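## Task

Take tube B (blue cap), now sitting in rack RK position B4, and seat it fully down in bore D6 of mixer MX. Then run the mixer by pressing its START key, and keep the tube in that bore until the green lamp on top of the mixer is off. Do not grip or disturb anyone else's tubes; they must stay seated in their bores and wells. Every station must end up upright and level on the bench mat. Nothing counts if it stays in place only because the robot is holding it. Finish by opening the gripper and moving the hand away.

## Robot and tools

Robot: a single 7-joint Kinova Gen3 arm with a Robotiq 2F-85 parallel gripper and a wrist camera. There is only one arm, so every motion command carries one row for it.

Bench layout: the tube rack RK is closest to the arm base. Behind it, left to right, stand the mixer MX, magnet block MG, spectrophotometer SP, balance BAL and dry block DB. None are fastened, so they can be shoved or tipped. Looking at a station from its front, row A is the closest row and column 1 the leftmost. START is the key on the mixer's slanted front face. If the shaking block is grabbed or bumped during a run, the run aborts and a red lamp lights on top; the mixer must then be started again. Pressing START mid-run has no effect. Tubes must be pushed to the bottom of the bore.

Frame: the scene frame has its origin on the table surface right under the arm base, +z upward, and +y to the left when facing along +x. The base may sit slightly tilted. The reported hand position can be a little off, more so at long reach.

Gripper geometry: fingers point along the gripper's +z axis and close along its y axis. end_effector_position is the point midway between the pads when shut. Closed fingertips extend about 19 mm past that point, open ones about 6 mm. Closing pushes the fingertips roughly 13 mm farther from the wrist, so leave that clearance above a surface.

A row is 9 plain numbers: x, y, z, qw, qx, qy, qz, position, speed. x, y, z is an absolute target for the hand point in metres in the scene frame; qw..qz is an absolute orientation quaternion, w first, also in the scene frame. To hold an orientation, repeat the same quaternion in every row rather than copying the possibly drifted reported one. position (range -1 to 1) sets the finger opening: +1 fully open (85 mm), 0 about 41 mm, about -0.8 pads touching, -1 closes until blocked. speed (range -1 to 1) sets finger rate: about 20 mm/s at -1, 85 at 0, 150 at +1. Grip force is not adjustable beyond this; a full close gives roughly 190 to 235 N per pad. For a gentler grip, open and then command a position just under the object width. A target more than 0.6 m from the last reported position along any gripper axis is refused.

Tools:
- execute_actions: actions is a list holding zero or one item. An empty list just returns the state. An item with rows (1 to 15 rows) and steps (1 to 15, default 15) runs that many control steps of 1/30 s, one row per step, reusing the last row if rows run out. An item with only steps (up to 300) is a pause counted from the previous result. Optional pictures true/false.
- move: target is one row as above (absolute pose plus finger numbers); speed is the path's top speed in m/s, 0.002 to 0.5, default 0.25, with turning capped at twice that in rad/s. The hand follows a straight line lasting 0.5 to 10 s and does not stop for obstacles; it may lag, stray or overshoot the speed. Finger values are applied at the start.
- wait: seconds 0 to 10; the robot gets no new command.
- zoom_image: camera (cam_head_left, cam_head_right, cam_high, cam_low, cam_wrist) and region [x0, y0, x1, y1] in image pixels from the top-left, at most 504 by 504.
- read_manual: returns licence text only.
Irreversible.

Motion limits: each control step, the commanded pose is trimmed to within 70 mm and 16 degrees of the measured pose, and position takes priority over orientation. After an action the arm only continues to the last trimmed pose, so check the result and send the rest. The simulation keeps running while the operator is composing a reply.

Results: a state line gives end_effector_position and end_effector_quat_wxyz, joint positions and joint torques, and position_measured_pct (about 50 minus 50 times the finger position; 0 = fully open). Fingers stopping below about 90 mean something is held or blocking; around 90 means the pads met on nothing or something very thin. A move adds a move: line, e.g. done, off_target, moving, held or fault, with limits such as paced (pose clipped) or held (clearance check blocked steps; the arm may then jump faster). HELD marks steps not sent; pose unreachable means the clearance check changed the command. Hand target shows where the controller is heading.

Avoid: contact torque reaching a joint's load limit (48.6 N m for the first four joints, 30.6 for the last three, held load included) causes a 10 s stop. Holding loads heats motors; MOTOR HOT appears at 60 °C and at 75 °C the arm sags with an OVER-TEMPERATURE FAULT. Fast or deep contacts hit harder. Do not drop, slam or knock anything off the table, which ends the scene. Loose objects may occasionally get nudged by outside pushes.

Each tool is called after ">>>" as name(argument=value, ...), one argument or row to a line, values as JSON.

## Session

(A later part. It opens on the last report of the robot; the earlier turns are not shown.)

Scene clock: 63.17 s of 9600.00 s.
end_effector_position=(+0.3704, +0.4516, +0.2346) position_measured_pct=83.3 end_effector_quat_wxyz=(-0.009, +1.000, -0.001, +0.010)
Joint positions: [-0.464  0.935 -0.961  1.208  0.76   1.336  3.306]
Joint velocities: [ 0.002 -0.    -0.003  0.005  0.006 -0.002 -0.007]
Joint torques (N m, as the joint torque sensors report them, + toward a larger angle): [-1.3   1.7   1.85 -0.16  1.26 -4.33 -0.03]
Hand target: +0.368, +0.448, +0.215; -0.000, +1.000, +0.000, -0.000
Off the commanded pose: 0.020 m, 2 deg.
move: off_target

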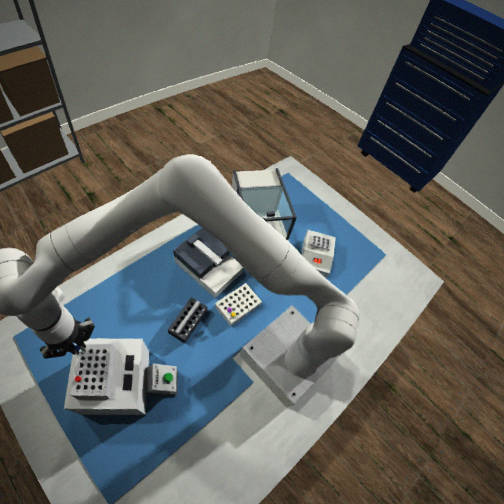

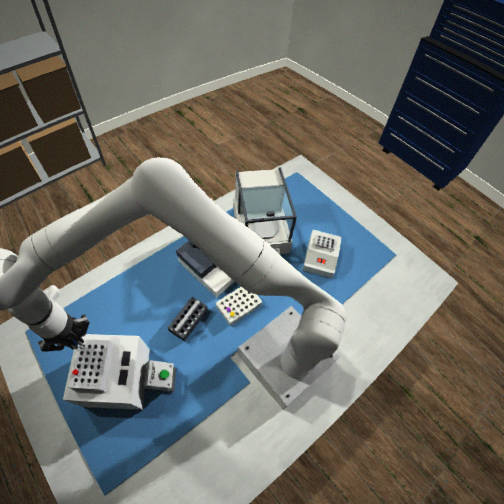

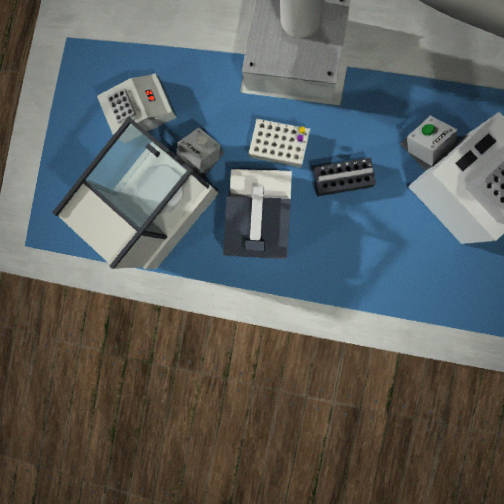

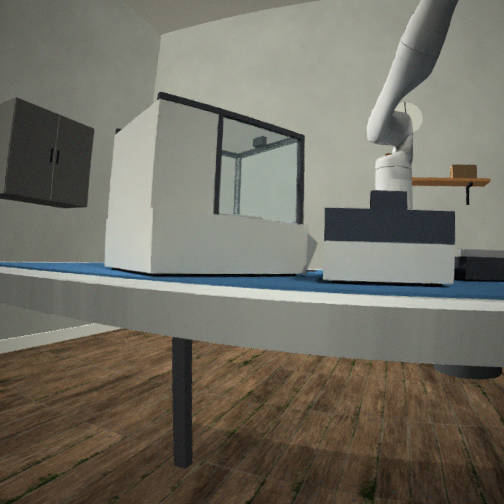

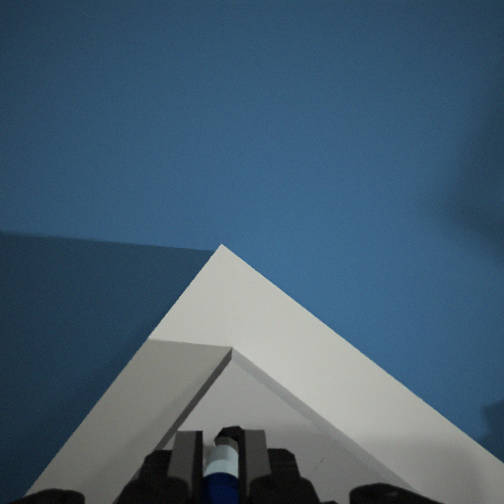

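>>> move(
  target=[0.368, 0.448, 0.245, 0, 1, 0, 0, -1, 0],
  speed=0.05,
)

>>> zoom_image(
  camera="cam_wrist",
  region=[140, 360, 320, 504],
)

Scene clock: 66.57 s of 9600.00 s.
end_effector_position=(+0.3681, +0.4480, +0.2449) position_measured_pct=83.3 end_effector_quat_wxyz=(-0.000, +1.000, -0.000, +0.000)
Joint positions: [-0.469  0.931 -0.965  1.174  0.738  1.387  3.328]
Joint velocities: [-0.001  0.001  0.001 -0.006 -0.002  0.007  0.002]
Joint torques (N m, as the joint torque sensors report them, + toward a larger angle): [ -0.49 -22.11  -4.77  -7.05   0.13  -0.2    0.2 ]
Hand target: +0.368, +0.448, +0.245; +0.000, +1.000, -0.000, +0.000
Off the commanded pose: 0.000 m, 0 deg.
move: done

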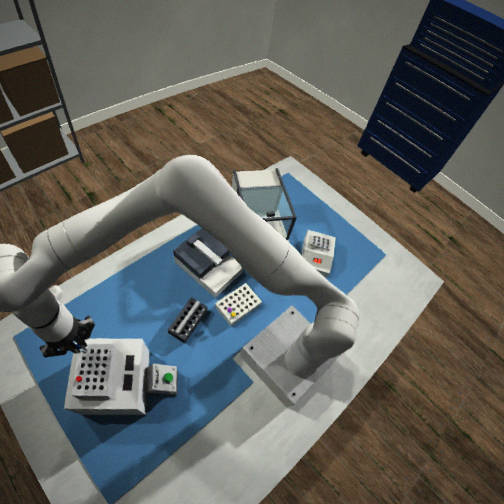

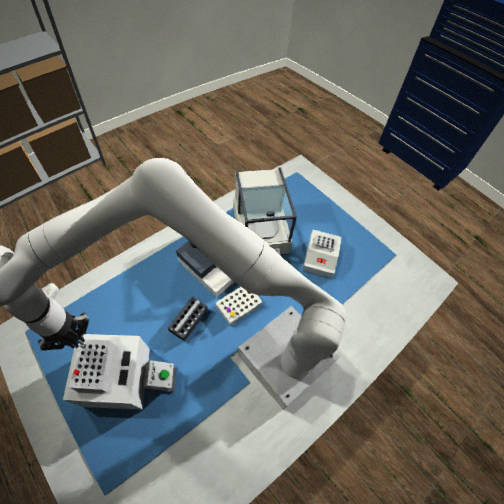

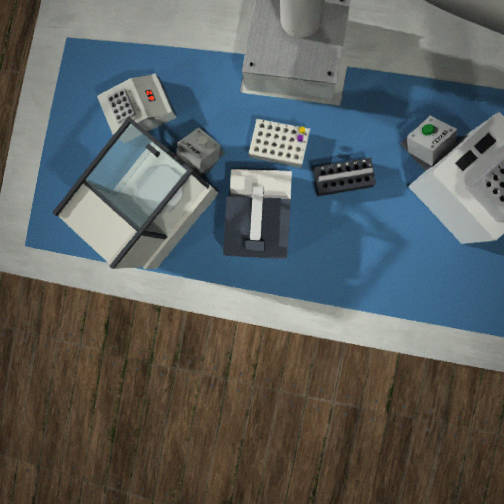

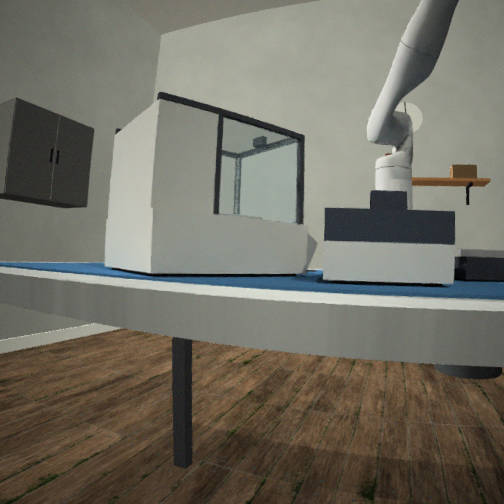

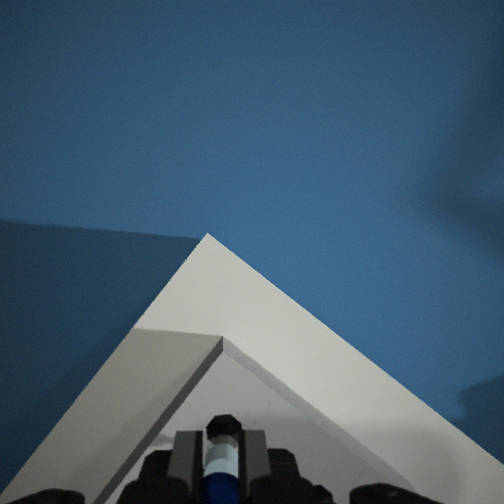

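Region (140, 360, 320, 504) of cam_wrist's 504x504 image, scaled by 2.800; it fills the top 403 rows of this view, and the rest is white.

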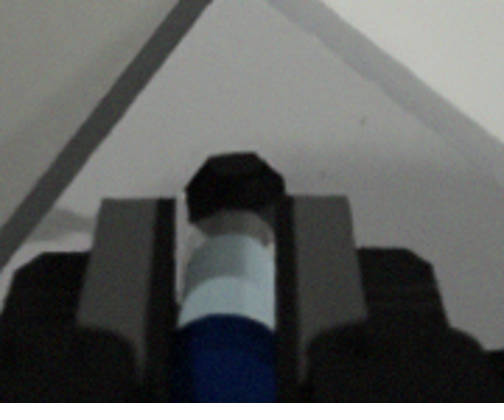

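>>> move(
  target=[0.369, 0.4455, 0.222, 0, 1, 0, 0, -1, 0],
  speed=0.02,
)

Scene clock: 71.60 s of 9600.00 s.
end_effector_position=(+0.3695, +0.4481, +0.2354) position_measured_pct=83.3 end_effector_quat_wxyz=(-0.006, +1.000, -0.000, +0.006)
Joint positions: [-0.459  0.935 -0.965  1.207  0.755  1.347  3.312]
Joint velocities: [ 0.002 -0.    -0.004  0.004  0.004 -0.002 -0.002]
Joint torques (N m, as the joint torque sensors report them, + toward a larger angle): [-0.98 -5.45  0.01 -2.48  1.6  -3.22  0.24]
Hand target: +0.369, +0.445, +0.222; -0.000, +1.000, +0.000, -0.000
Off the commanded pose: 0.014 m, 1 deg.
move: off_target

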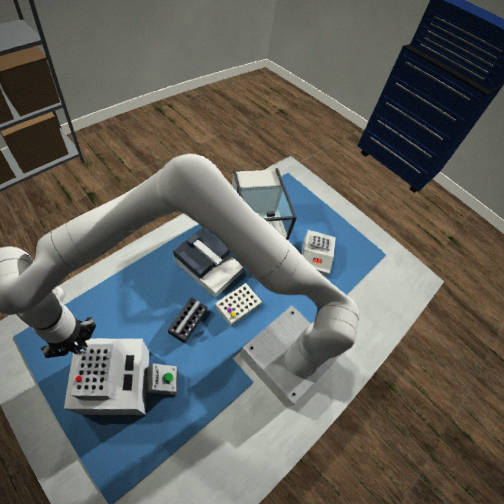

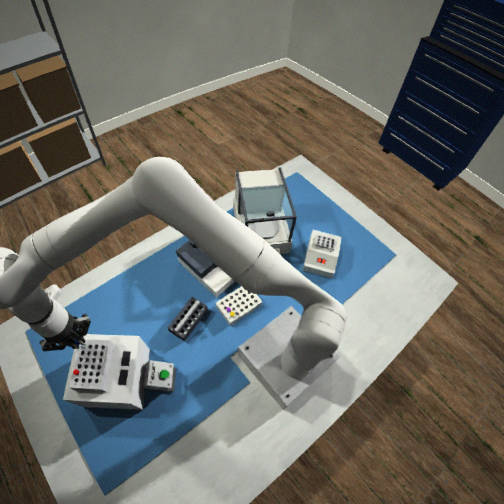

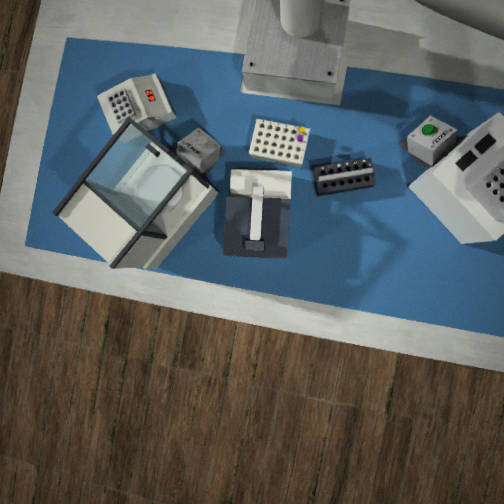

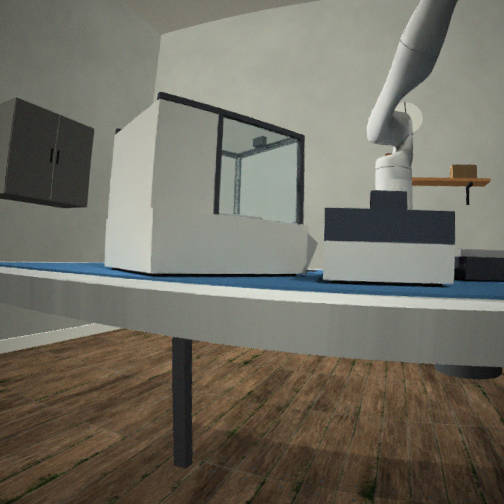

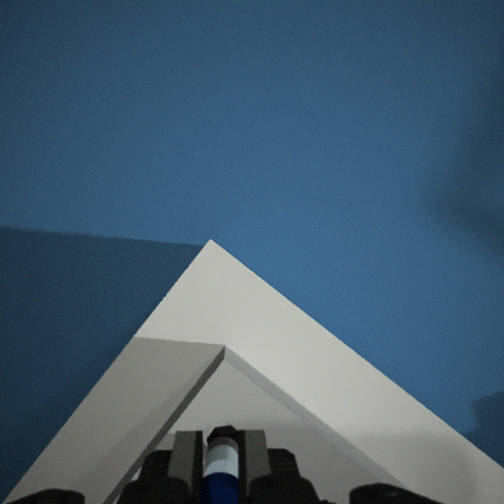

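>>> zoom_image(
  camera="cam_head_left",
  region=[40, 300, 140, 400],
)

Region (40, 300, 140, 400) of cam_head_left's 504x504 image, scaled by 5.040, with more detail than that image has.

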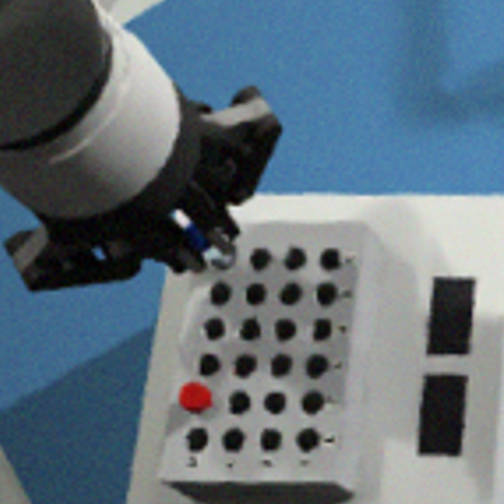

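>>> execute_actions(
  actions=[
    {"rows": [[0.369, 0.447, 0.238, 0, 1, 0, 0, 0.0, 0.5]], "steps": 12},
  ],
  pictures=false,
)

>>> move(
  target=[0.315, 0.458, 0.33, 0, 1, 0, 0, -1, 0.5],
  speed=0.15,
)

Scene clock: 78.07 s of 9600.00 s.
end_effector_position=(+0.3691, +0.4469, +0.2382) position_measured_pct=50.8 end_effector_quat_wxyz=(-0.000, +1.000, -0.000, +0.000)
Joint positions: [-0.465  0.939 -0.964  1.185  0.745  1.374  3.324]
Joint velocities: [-0.003  0.004 -0.001 -0.005 -0.002  0.004  0.002]
Joint torques (N m, as the joint torque sensors report them, + toward a larger angle): [ -0.56 -21.98  -4.91  -6.74   0.25  -0.05   0.39]
Hand target: +0.369, +0.447, +0.238; +0.000, +1.000, -0.000, +0.000
Off the commanded pose: 0.000 m, 0 deg.
Steps of this call (steps 1 to 182: nothing new was sent; steps 183 to 194: all 12 steps of this action). Readings (end_effector_position | what the end effector reports):
183: (+0.3696, +0.4482, +0.2360) | position_measured_pct=83.3
184: (+0.3698, +0.4485, +0.2377) | position_measured_pct=82.9
186: (+0.3701, +0.4481, +0.2393) | position_measured_pct=76.6
190: (+0.3694, +0.4469, +0.2385) | position_measured_pct=61.1
194: the state above

Scene clock: 79.50 s of 9600.00 s.
end_effector_position=(+0.3150, +0.4579, +0.3298) position_measured_pct=91.7 end_effector_quat_wxyz=(-0.000, +1.000, -0.000, -0.000)
Joint positions: [-0.532  0.809 -1.013  1.124  0.662  1.532  3.274]
Joint velocities: [-0.003 -0.002 -0.001 -0.001 -0.     0.002  0.001]
Joint torques (N m, as the joint torque sensors report them, + toward a larger angle): [ -0.46 -20.54  -4.44  -7.03  -0.23  -0.21   0.31]
Hand target: +0.315, +0.458, +0.330; -0.000, +1.000, -0.000, +0.000
Off the commanded pose: 0.000 m, 0 deg.
move: done

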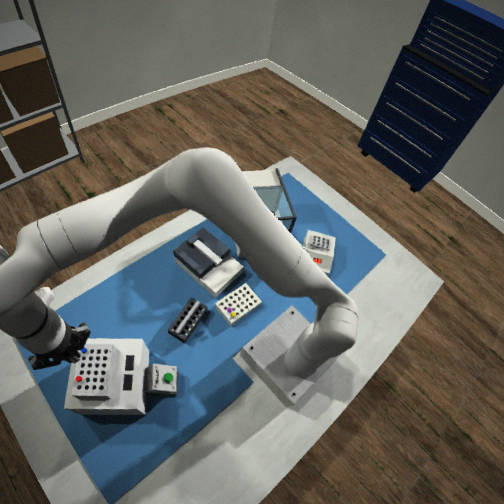

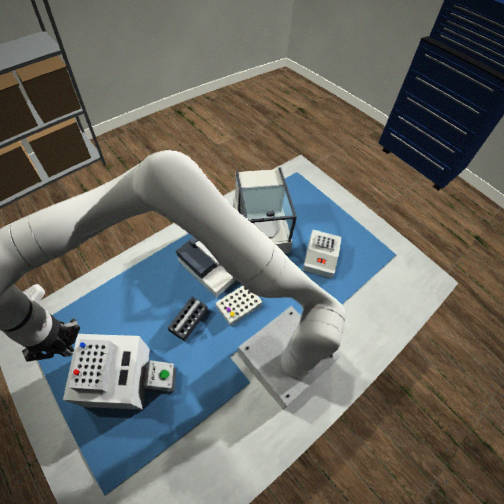

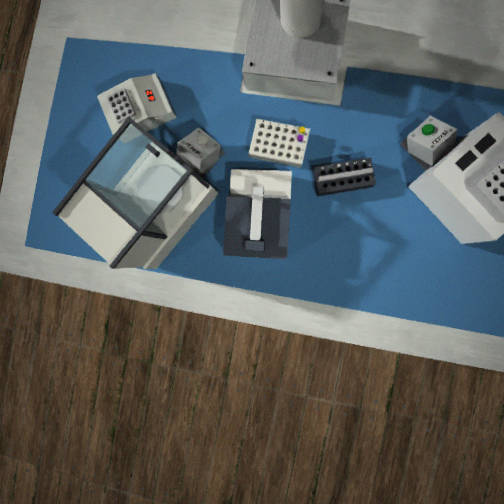

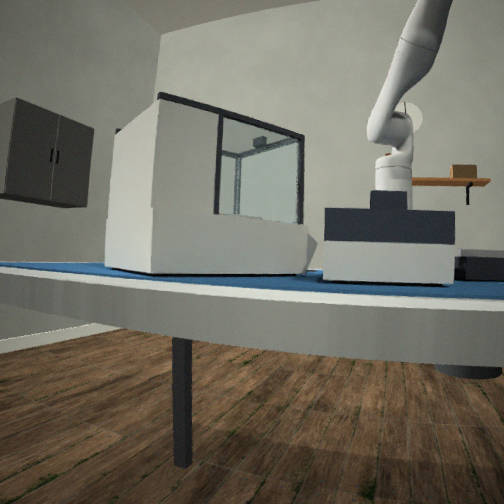

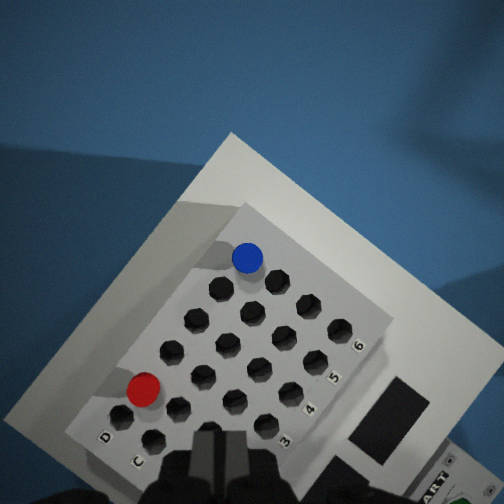

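>>> move(
  target=[0.369, 0.447, 0.285, 0, 1, 0, 0, -1, 0],
  speed=0.15,
)

>>> move(
  target=[0.369, 0.447, 0.25, 0, 1, 0, 0, -1, 0],
  speed=0.03,
)

Scene clock: 83.30 s of 9600.00 s.
end_effector_position=(+0.3690, +0.4470, +0.2852) position_measured_pct=91.7 end_effector_quat_wxyz=(+0.000, +1.000, +0.000, +0.000)
Joint positions: [-0.475  0.892 -0.983  1.105  0.711  1.475  3.36 ]
Joint velocities: [ 0.001  0.003  0.001 -0.001  0.001 -0.001  0.001]
Joint torques (N m, as the joint torque sensors report them, + toward a larger angle): [ -0.43 -22.16  -4.9   -6.75   0.18  -0.03  -0.09]
Hand target: +0.369, +0.447, +0.285; +0.000, +1.000, +0.000, +0.000
Off the commanded pose: 0.000 m, 0 deg.
move: done

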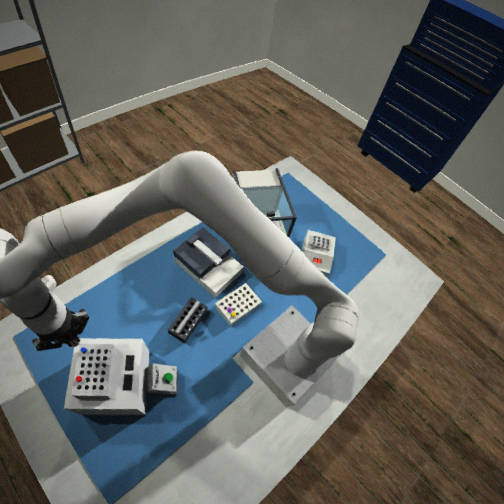

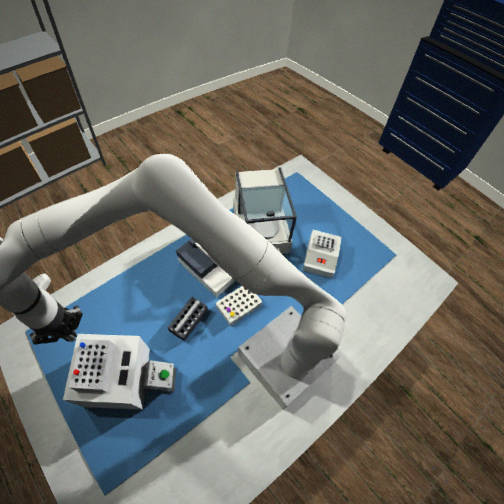

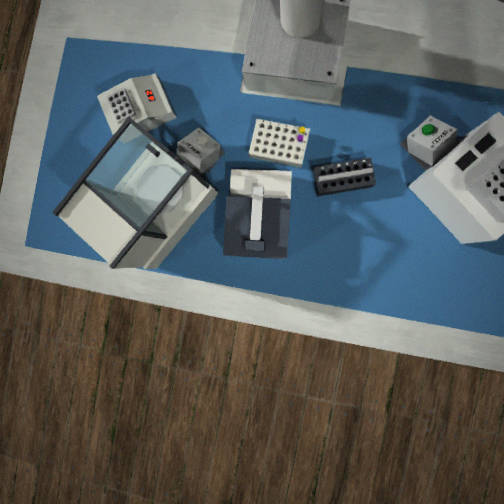

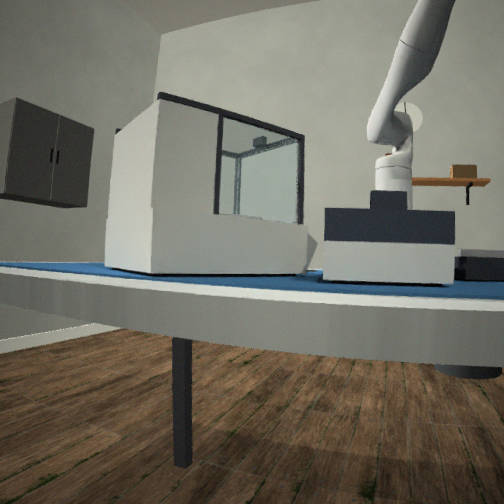

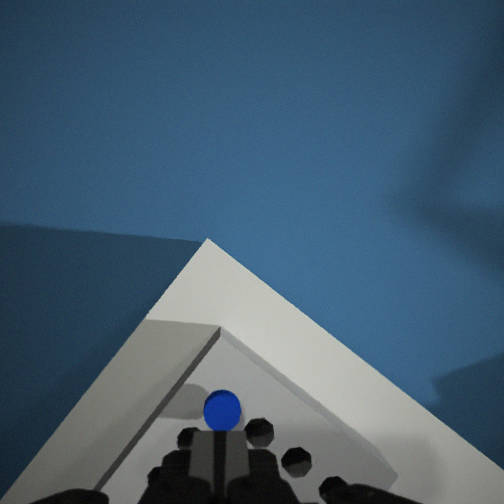

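Scene clock: 84.77 s of 9600.00 s.
end_effector_position=(+0.3690, +0.4471, +0.2501) position_measured_pct=91.7 end_effector_quat_wxyz=(-0.000, +1.000, +0.000, -0.000)
Joint positions: [-0.467  0.927 -0.97   1.166  0.736  1.399  3.334]
Joint velocities: [-0.     0.001  0.     0.002  0.002 -0.003 -0.   ]
Joint torques (N m, as the joint torque sensors report them, + toward a larger angle): [  0.37 -21.86  -5.02  -6.27   0.03  -0.08   0.31]
Hand target: +0.369, +0.447, +0.250; -0.000, +1.000, +0.000, -0.000
Off the commanded pose: 0.000 m, 0 deg.
move: done

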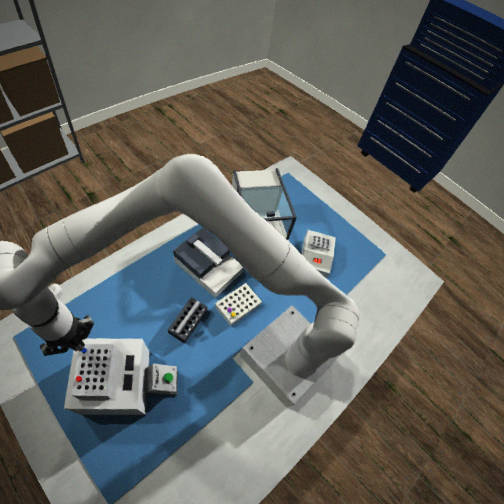

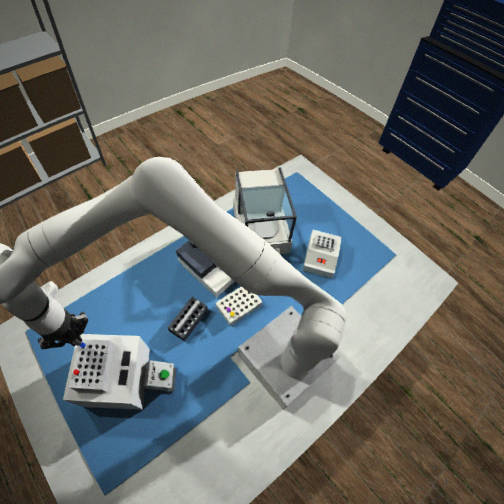

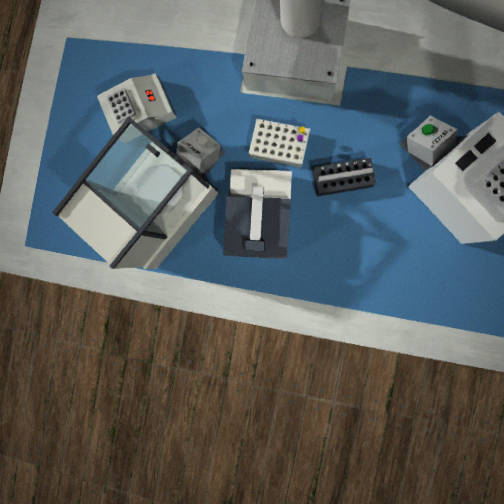

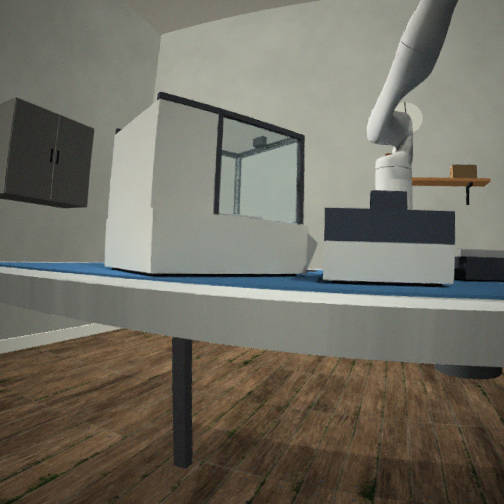

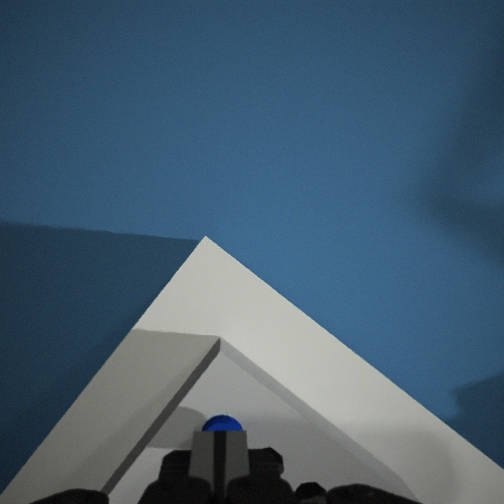

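>>> move(
  target=[0.369, 0.447, 0.225, 0, 1, 0, 0, -1, 0],
  speed=0.02,
)

Scene clock: 92.97 s of 9600.00 s.
end_effector_position=(+0.3694, +0.4479, +0.2287) position_measured_pct=91.7 end_effector_quat_wxyz=(-0.002, +1.000, -0.000, +0.002)
Joint positions: [-0.463  0.948 -0.96   1.201  0.756  1.35   3.315]
Joint velocities: [ 0.    -0.001 -0.002  0.004  0.002 -0.002 -0.002]
Joint torques (N m, as the joint torque sensors report them, + toward a larger angle): [ -0.04 -17.83  -3.56  -4.78  -0.03  -0.91   0.62]
Hand target: +0.369, +0.447, +0.225; -0.000, +1.000, +0.000, -0.000
Off the commanded pose: 0.004 m, 0 deg.
move: off_target

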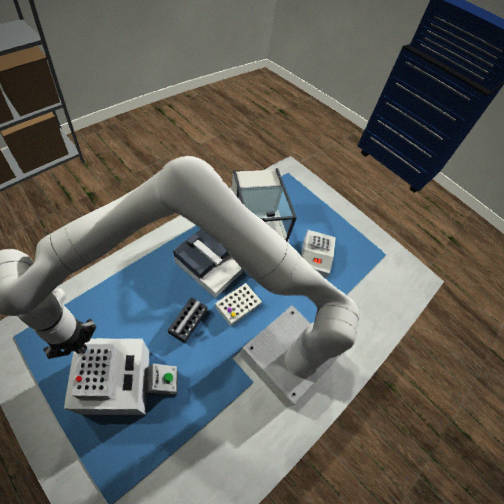

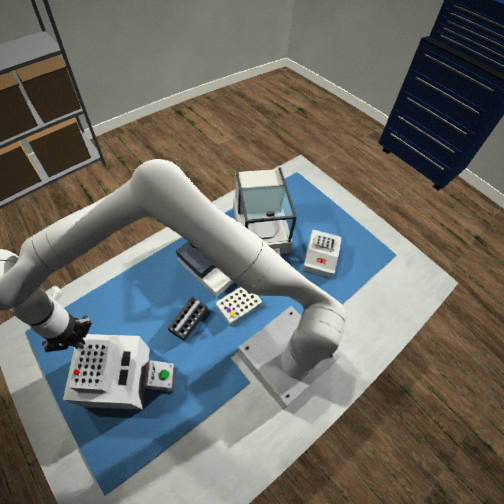

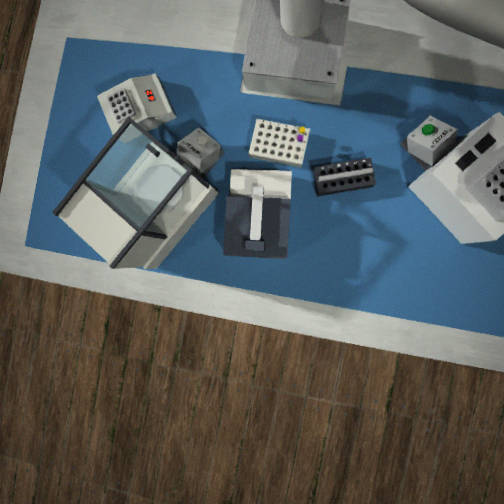

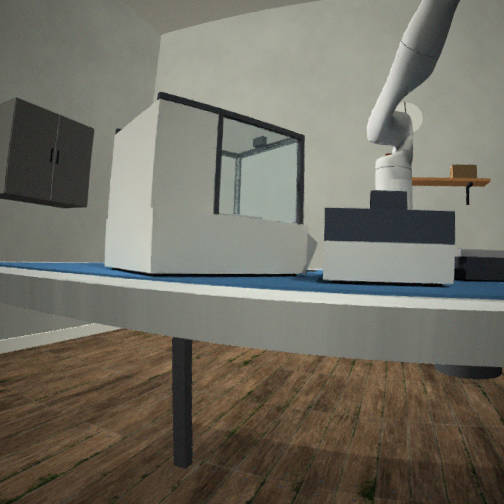

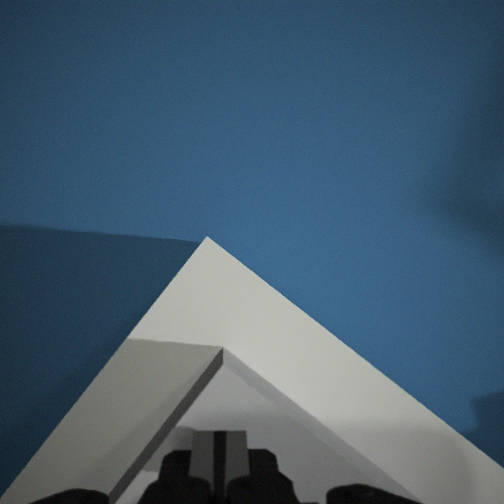

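>>> move(
  target=[0.145, 0.33, 0.3, 0, 1, 0, 0, -1, 0],
  speed=0.3,
)

Scene clock: 98.67 s of 9600.00 s.
end_effector_position=(+0.1445, +0.3302, +0.2995) position_measured_pct=91.7 end_effector_quat_wxyz=(-0.000, +1.000, +0.001, -0.001)
Joint positions: [-0.307  0.477 -1.235  1.877  0.492  1.153  2.96 ]
Joint velocities: [ 0.008 -0.008 -0.003 -0.    -0.001 -0.001 -0.002]
Joint torques (N m, as the joint torque sensors report them, + toward a larger angle): [ -0.02 -10.7   -3.56  -7.21  -0.05  -0.29   0.31]
Hand target: +0.145, +0.330, +0.300; -0.000, +1.000, +0.000, -0.000
Off the commanded pose: 0.001 m, 0 deg.
move: done

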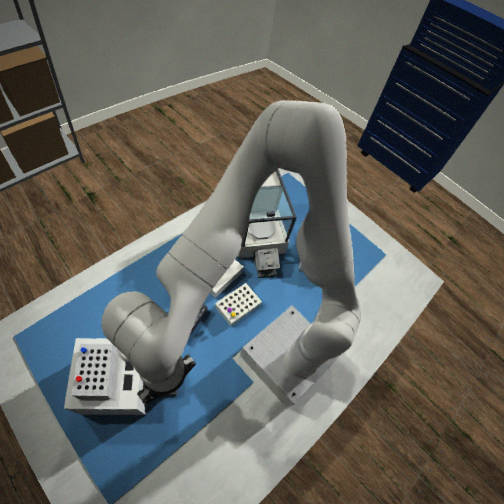

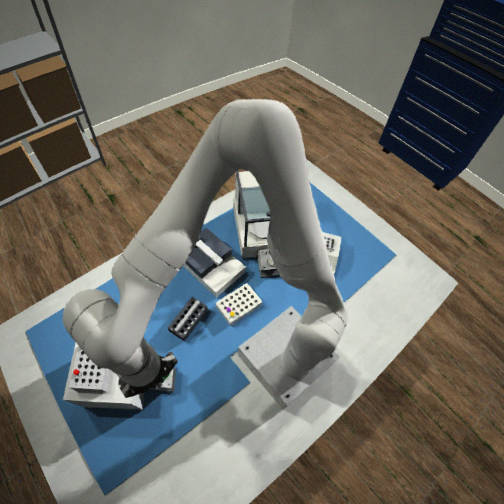

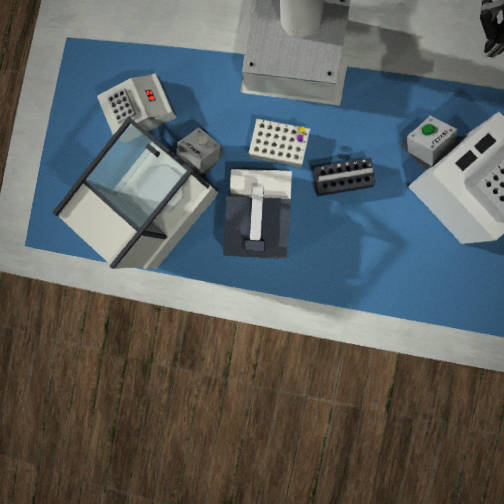

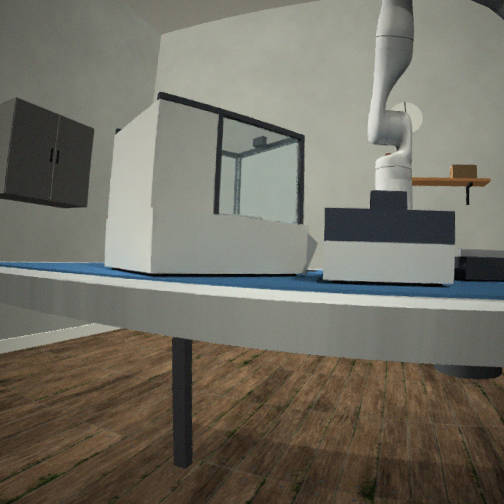

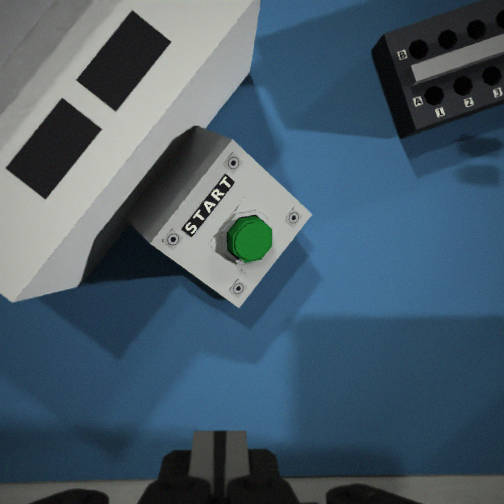

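>>> move(
  target=[0.206, 0.319, 0.13, 0, 1, 0, 0, -1, 0],
  speed=0.2,
)

>>> move(
  target=[0.206, 0.319, 0.07, 0, 1, 0, 0, -1, 0],
  speed=0.04,
)

Scene clock: 103.60 s of 9600.00 s.
end_effector_position=(+0.2060, +0.3192, +0.1303) position_measured_pct=91.7 end_effector_quat_wxyz=(-0.000, +1.000, +0.000, -0.000)
Joint positions: [-0.404  0.788 -0.927  2.042  0.911  0.803  2.787]
Joint velocities: [-0.004  0.006  0.003  0.     0.004 -0.003 -0.003]
Joint torques (N m, as the joint torque sensors report them, + toward a larger angle): [  0.1  -14.79  -3.68  -4.12   0.13  -0.27   0.25]
Hand target: +0.206, +0.319, +0.130; -0.000, +1.000, +0.000, -0.001
Off the commanded pose: 0.000 m, 0 deg.
move: done

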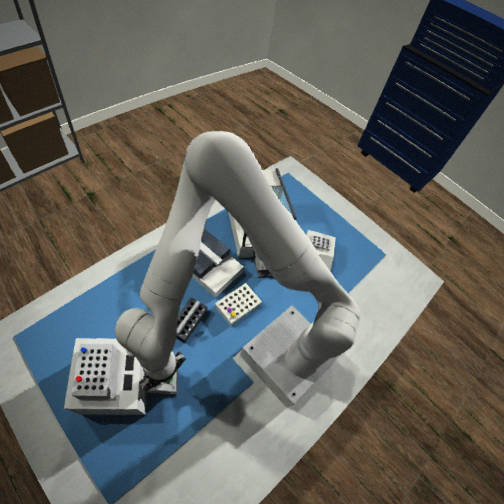

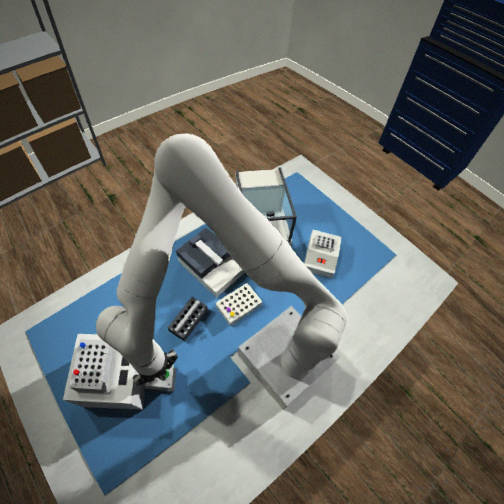

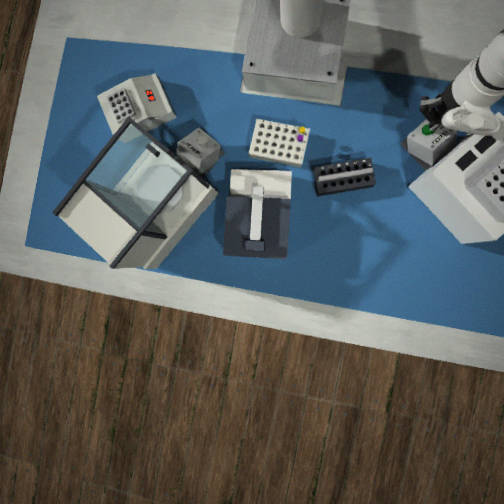

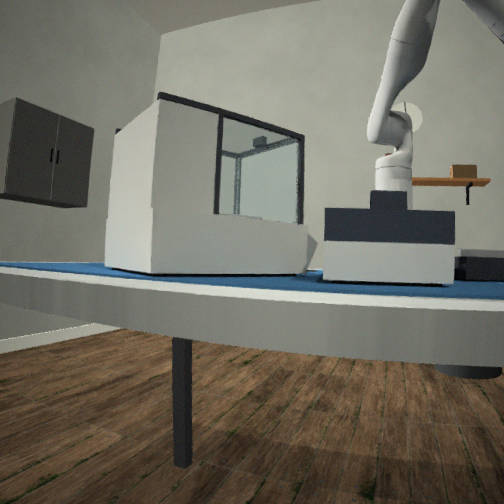

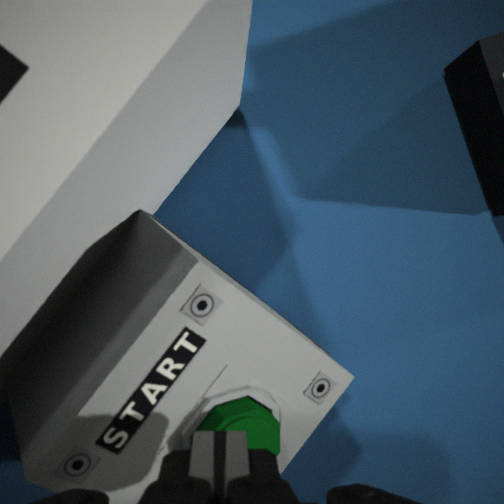

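Scene clock: 114.70 s of 9600.00 s.
end_effector_position=(+0.2052, +0.3212, +0.1184) position_measured_pct=91.7 end_effector_quat_wxyz=(-0.005, +1.000, +0.005, +0.019)
Joint positions: [-0.45   0.795 -0.89   2.075  1.001  0.763  2.693]
Joint velocities: [ 0.    -0.    -0.     0.    -0.001  0.     0.   ]
Joint torques (N m, as the joint torque sensors report them, + toward a larger angle): [-0.29 -4.65  0.43 -4.58  2.09 -2.43  0.15]
Hand target: +0.205, +0.320, +0.114; -0.004, +1.000, +0.004, +0.015
Off the commanded pose: 0.048 m, 2 deg.
TORQUE FAULT: the external load on joint 2 (shoulder) reached its load limit, and the arm stopped for 10 seconds. The arm's remaining commands of this call were not run. The gripper holds where it stopped, with its grip as last carried out, and the arm accepts commands again: back off and push less far. The arm stops again, at the same cost, whenever a joint's load reaches its limit.
move: fault

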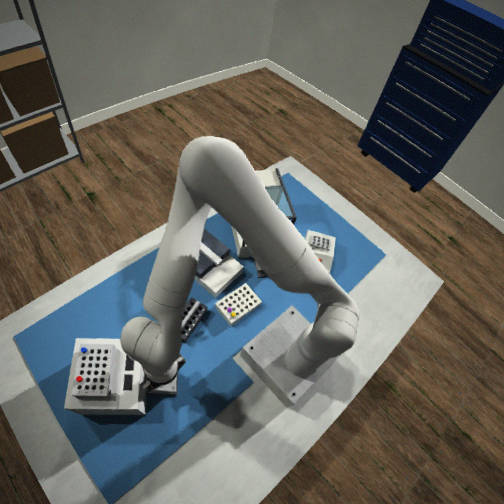

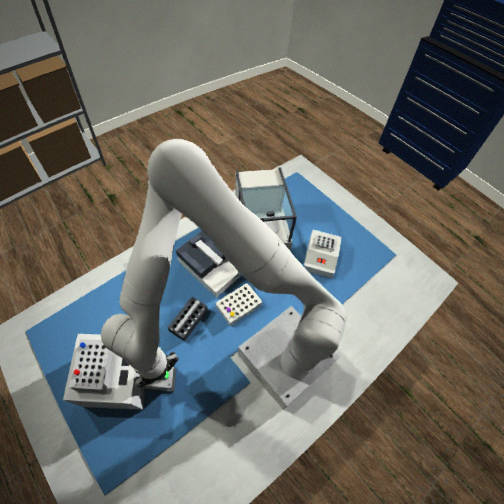

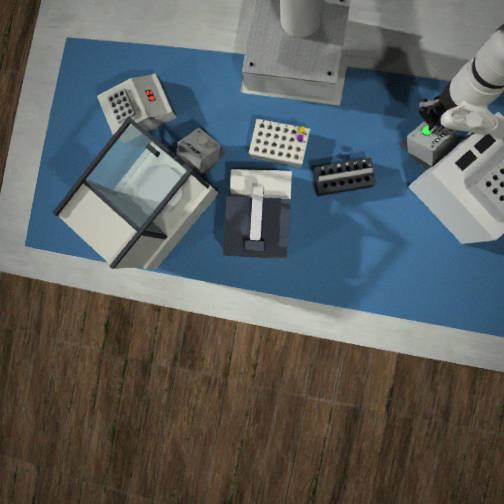

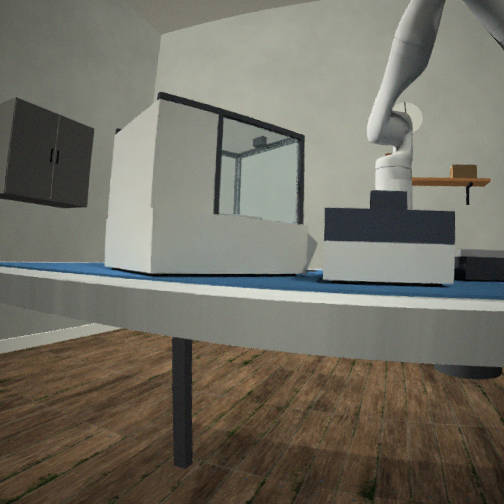

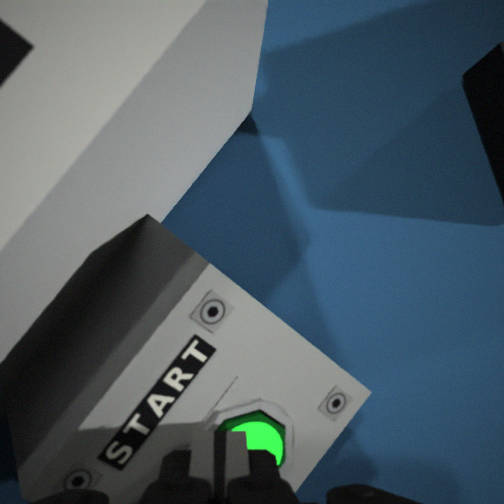

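The key is pressed, but the arm pushed down too far and hit a torque fault. I'll back it off now.

>>> move(
  target=[0.2, 0.3, 0.3, 0, 1, 0, 0, -1, 0],
  speed=0.2,
)

Scene clock: 118.17 s of 9600.00 s.
end_effector_position=(+0.2003, +0.2997, +0.2997) position_measured_pct=91.7 end_effector_quat_wxyz=(+0.001, +1.000, -0.000, +0.001)
Joint positions: [-0.142  0.467 -1.22   1.878  0.486  1.15   3.139]
Joint velocities: [ 0.006 -0.003 -0.001 -0.    -0.001  0.002  0.002]
Joint torques (N m, as the joint torque sensors report them, + toward a larger angle): [ 0.22 -9.97 -3.14 -7.28 -0.15 -0.24  0.14]
Hand target: +0.200, +0.300, +0.300; +0.001, +1.000, -0.001, +0.001
Off the commanded pose: 0.000 m, 0 deg.
move: done

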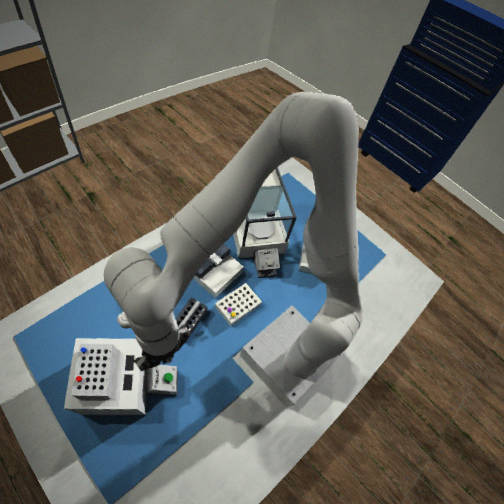

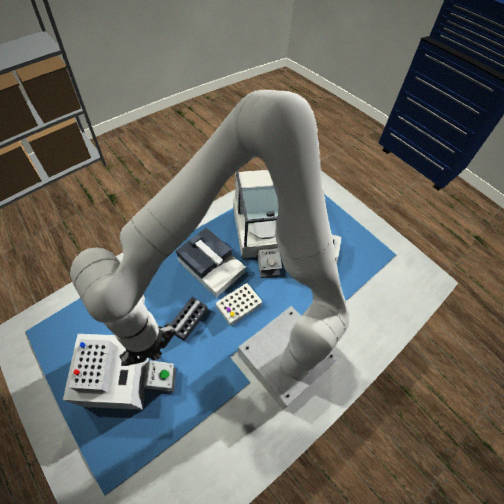

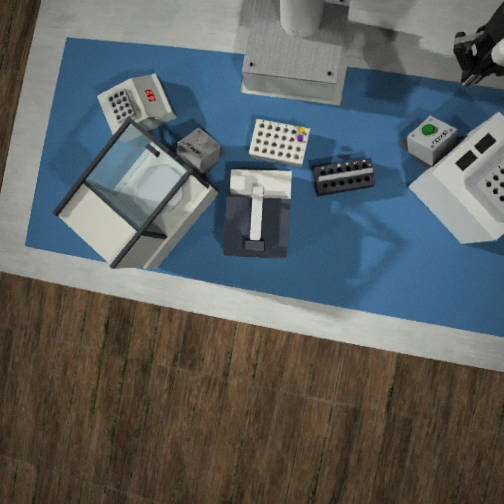

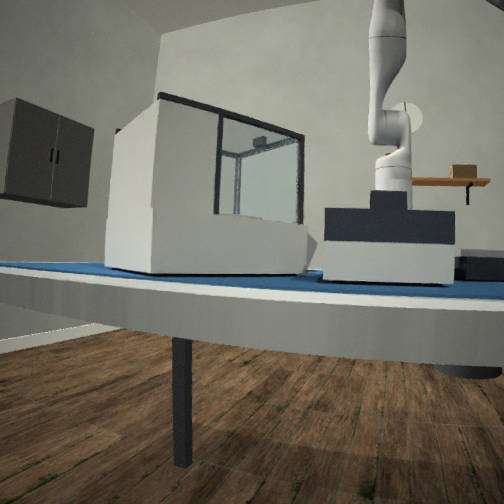

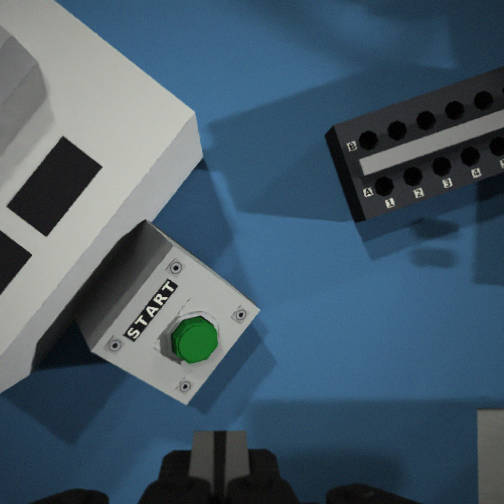

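>>> zoom_image(
  camera="cam_head_left",
  region=[50, 320, 190, 430],
)

Region (50, 320, 190, 430) of cam_head_left's 504x504 image, scaled by 3.600, with more detail than that image has; it fills the top 396 rows of this view, and the rest is white.

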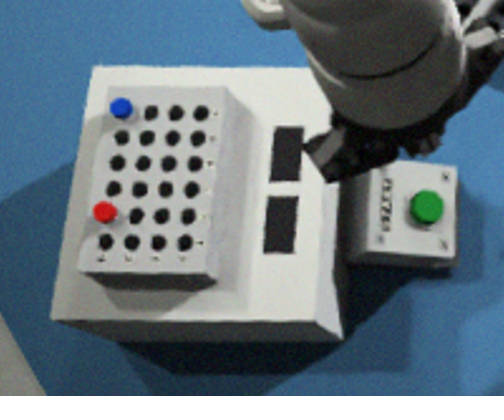

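>>> finished_scene(
  scene=1,
)

The scene is finished: the task was done.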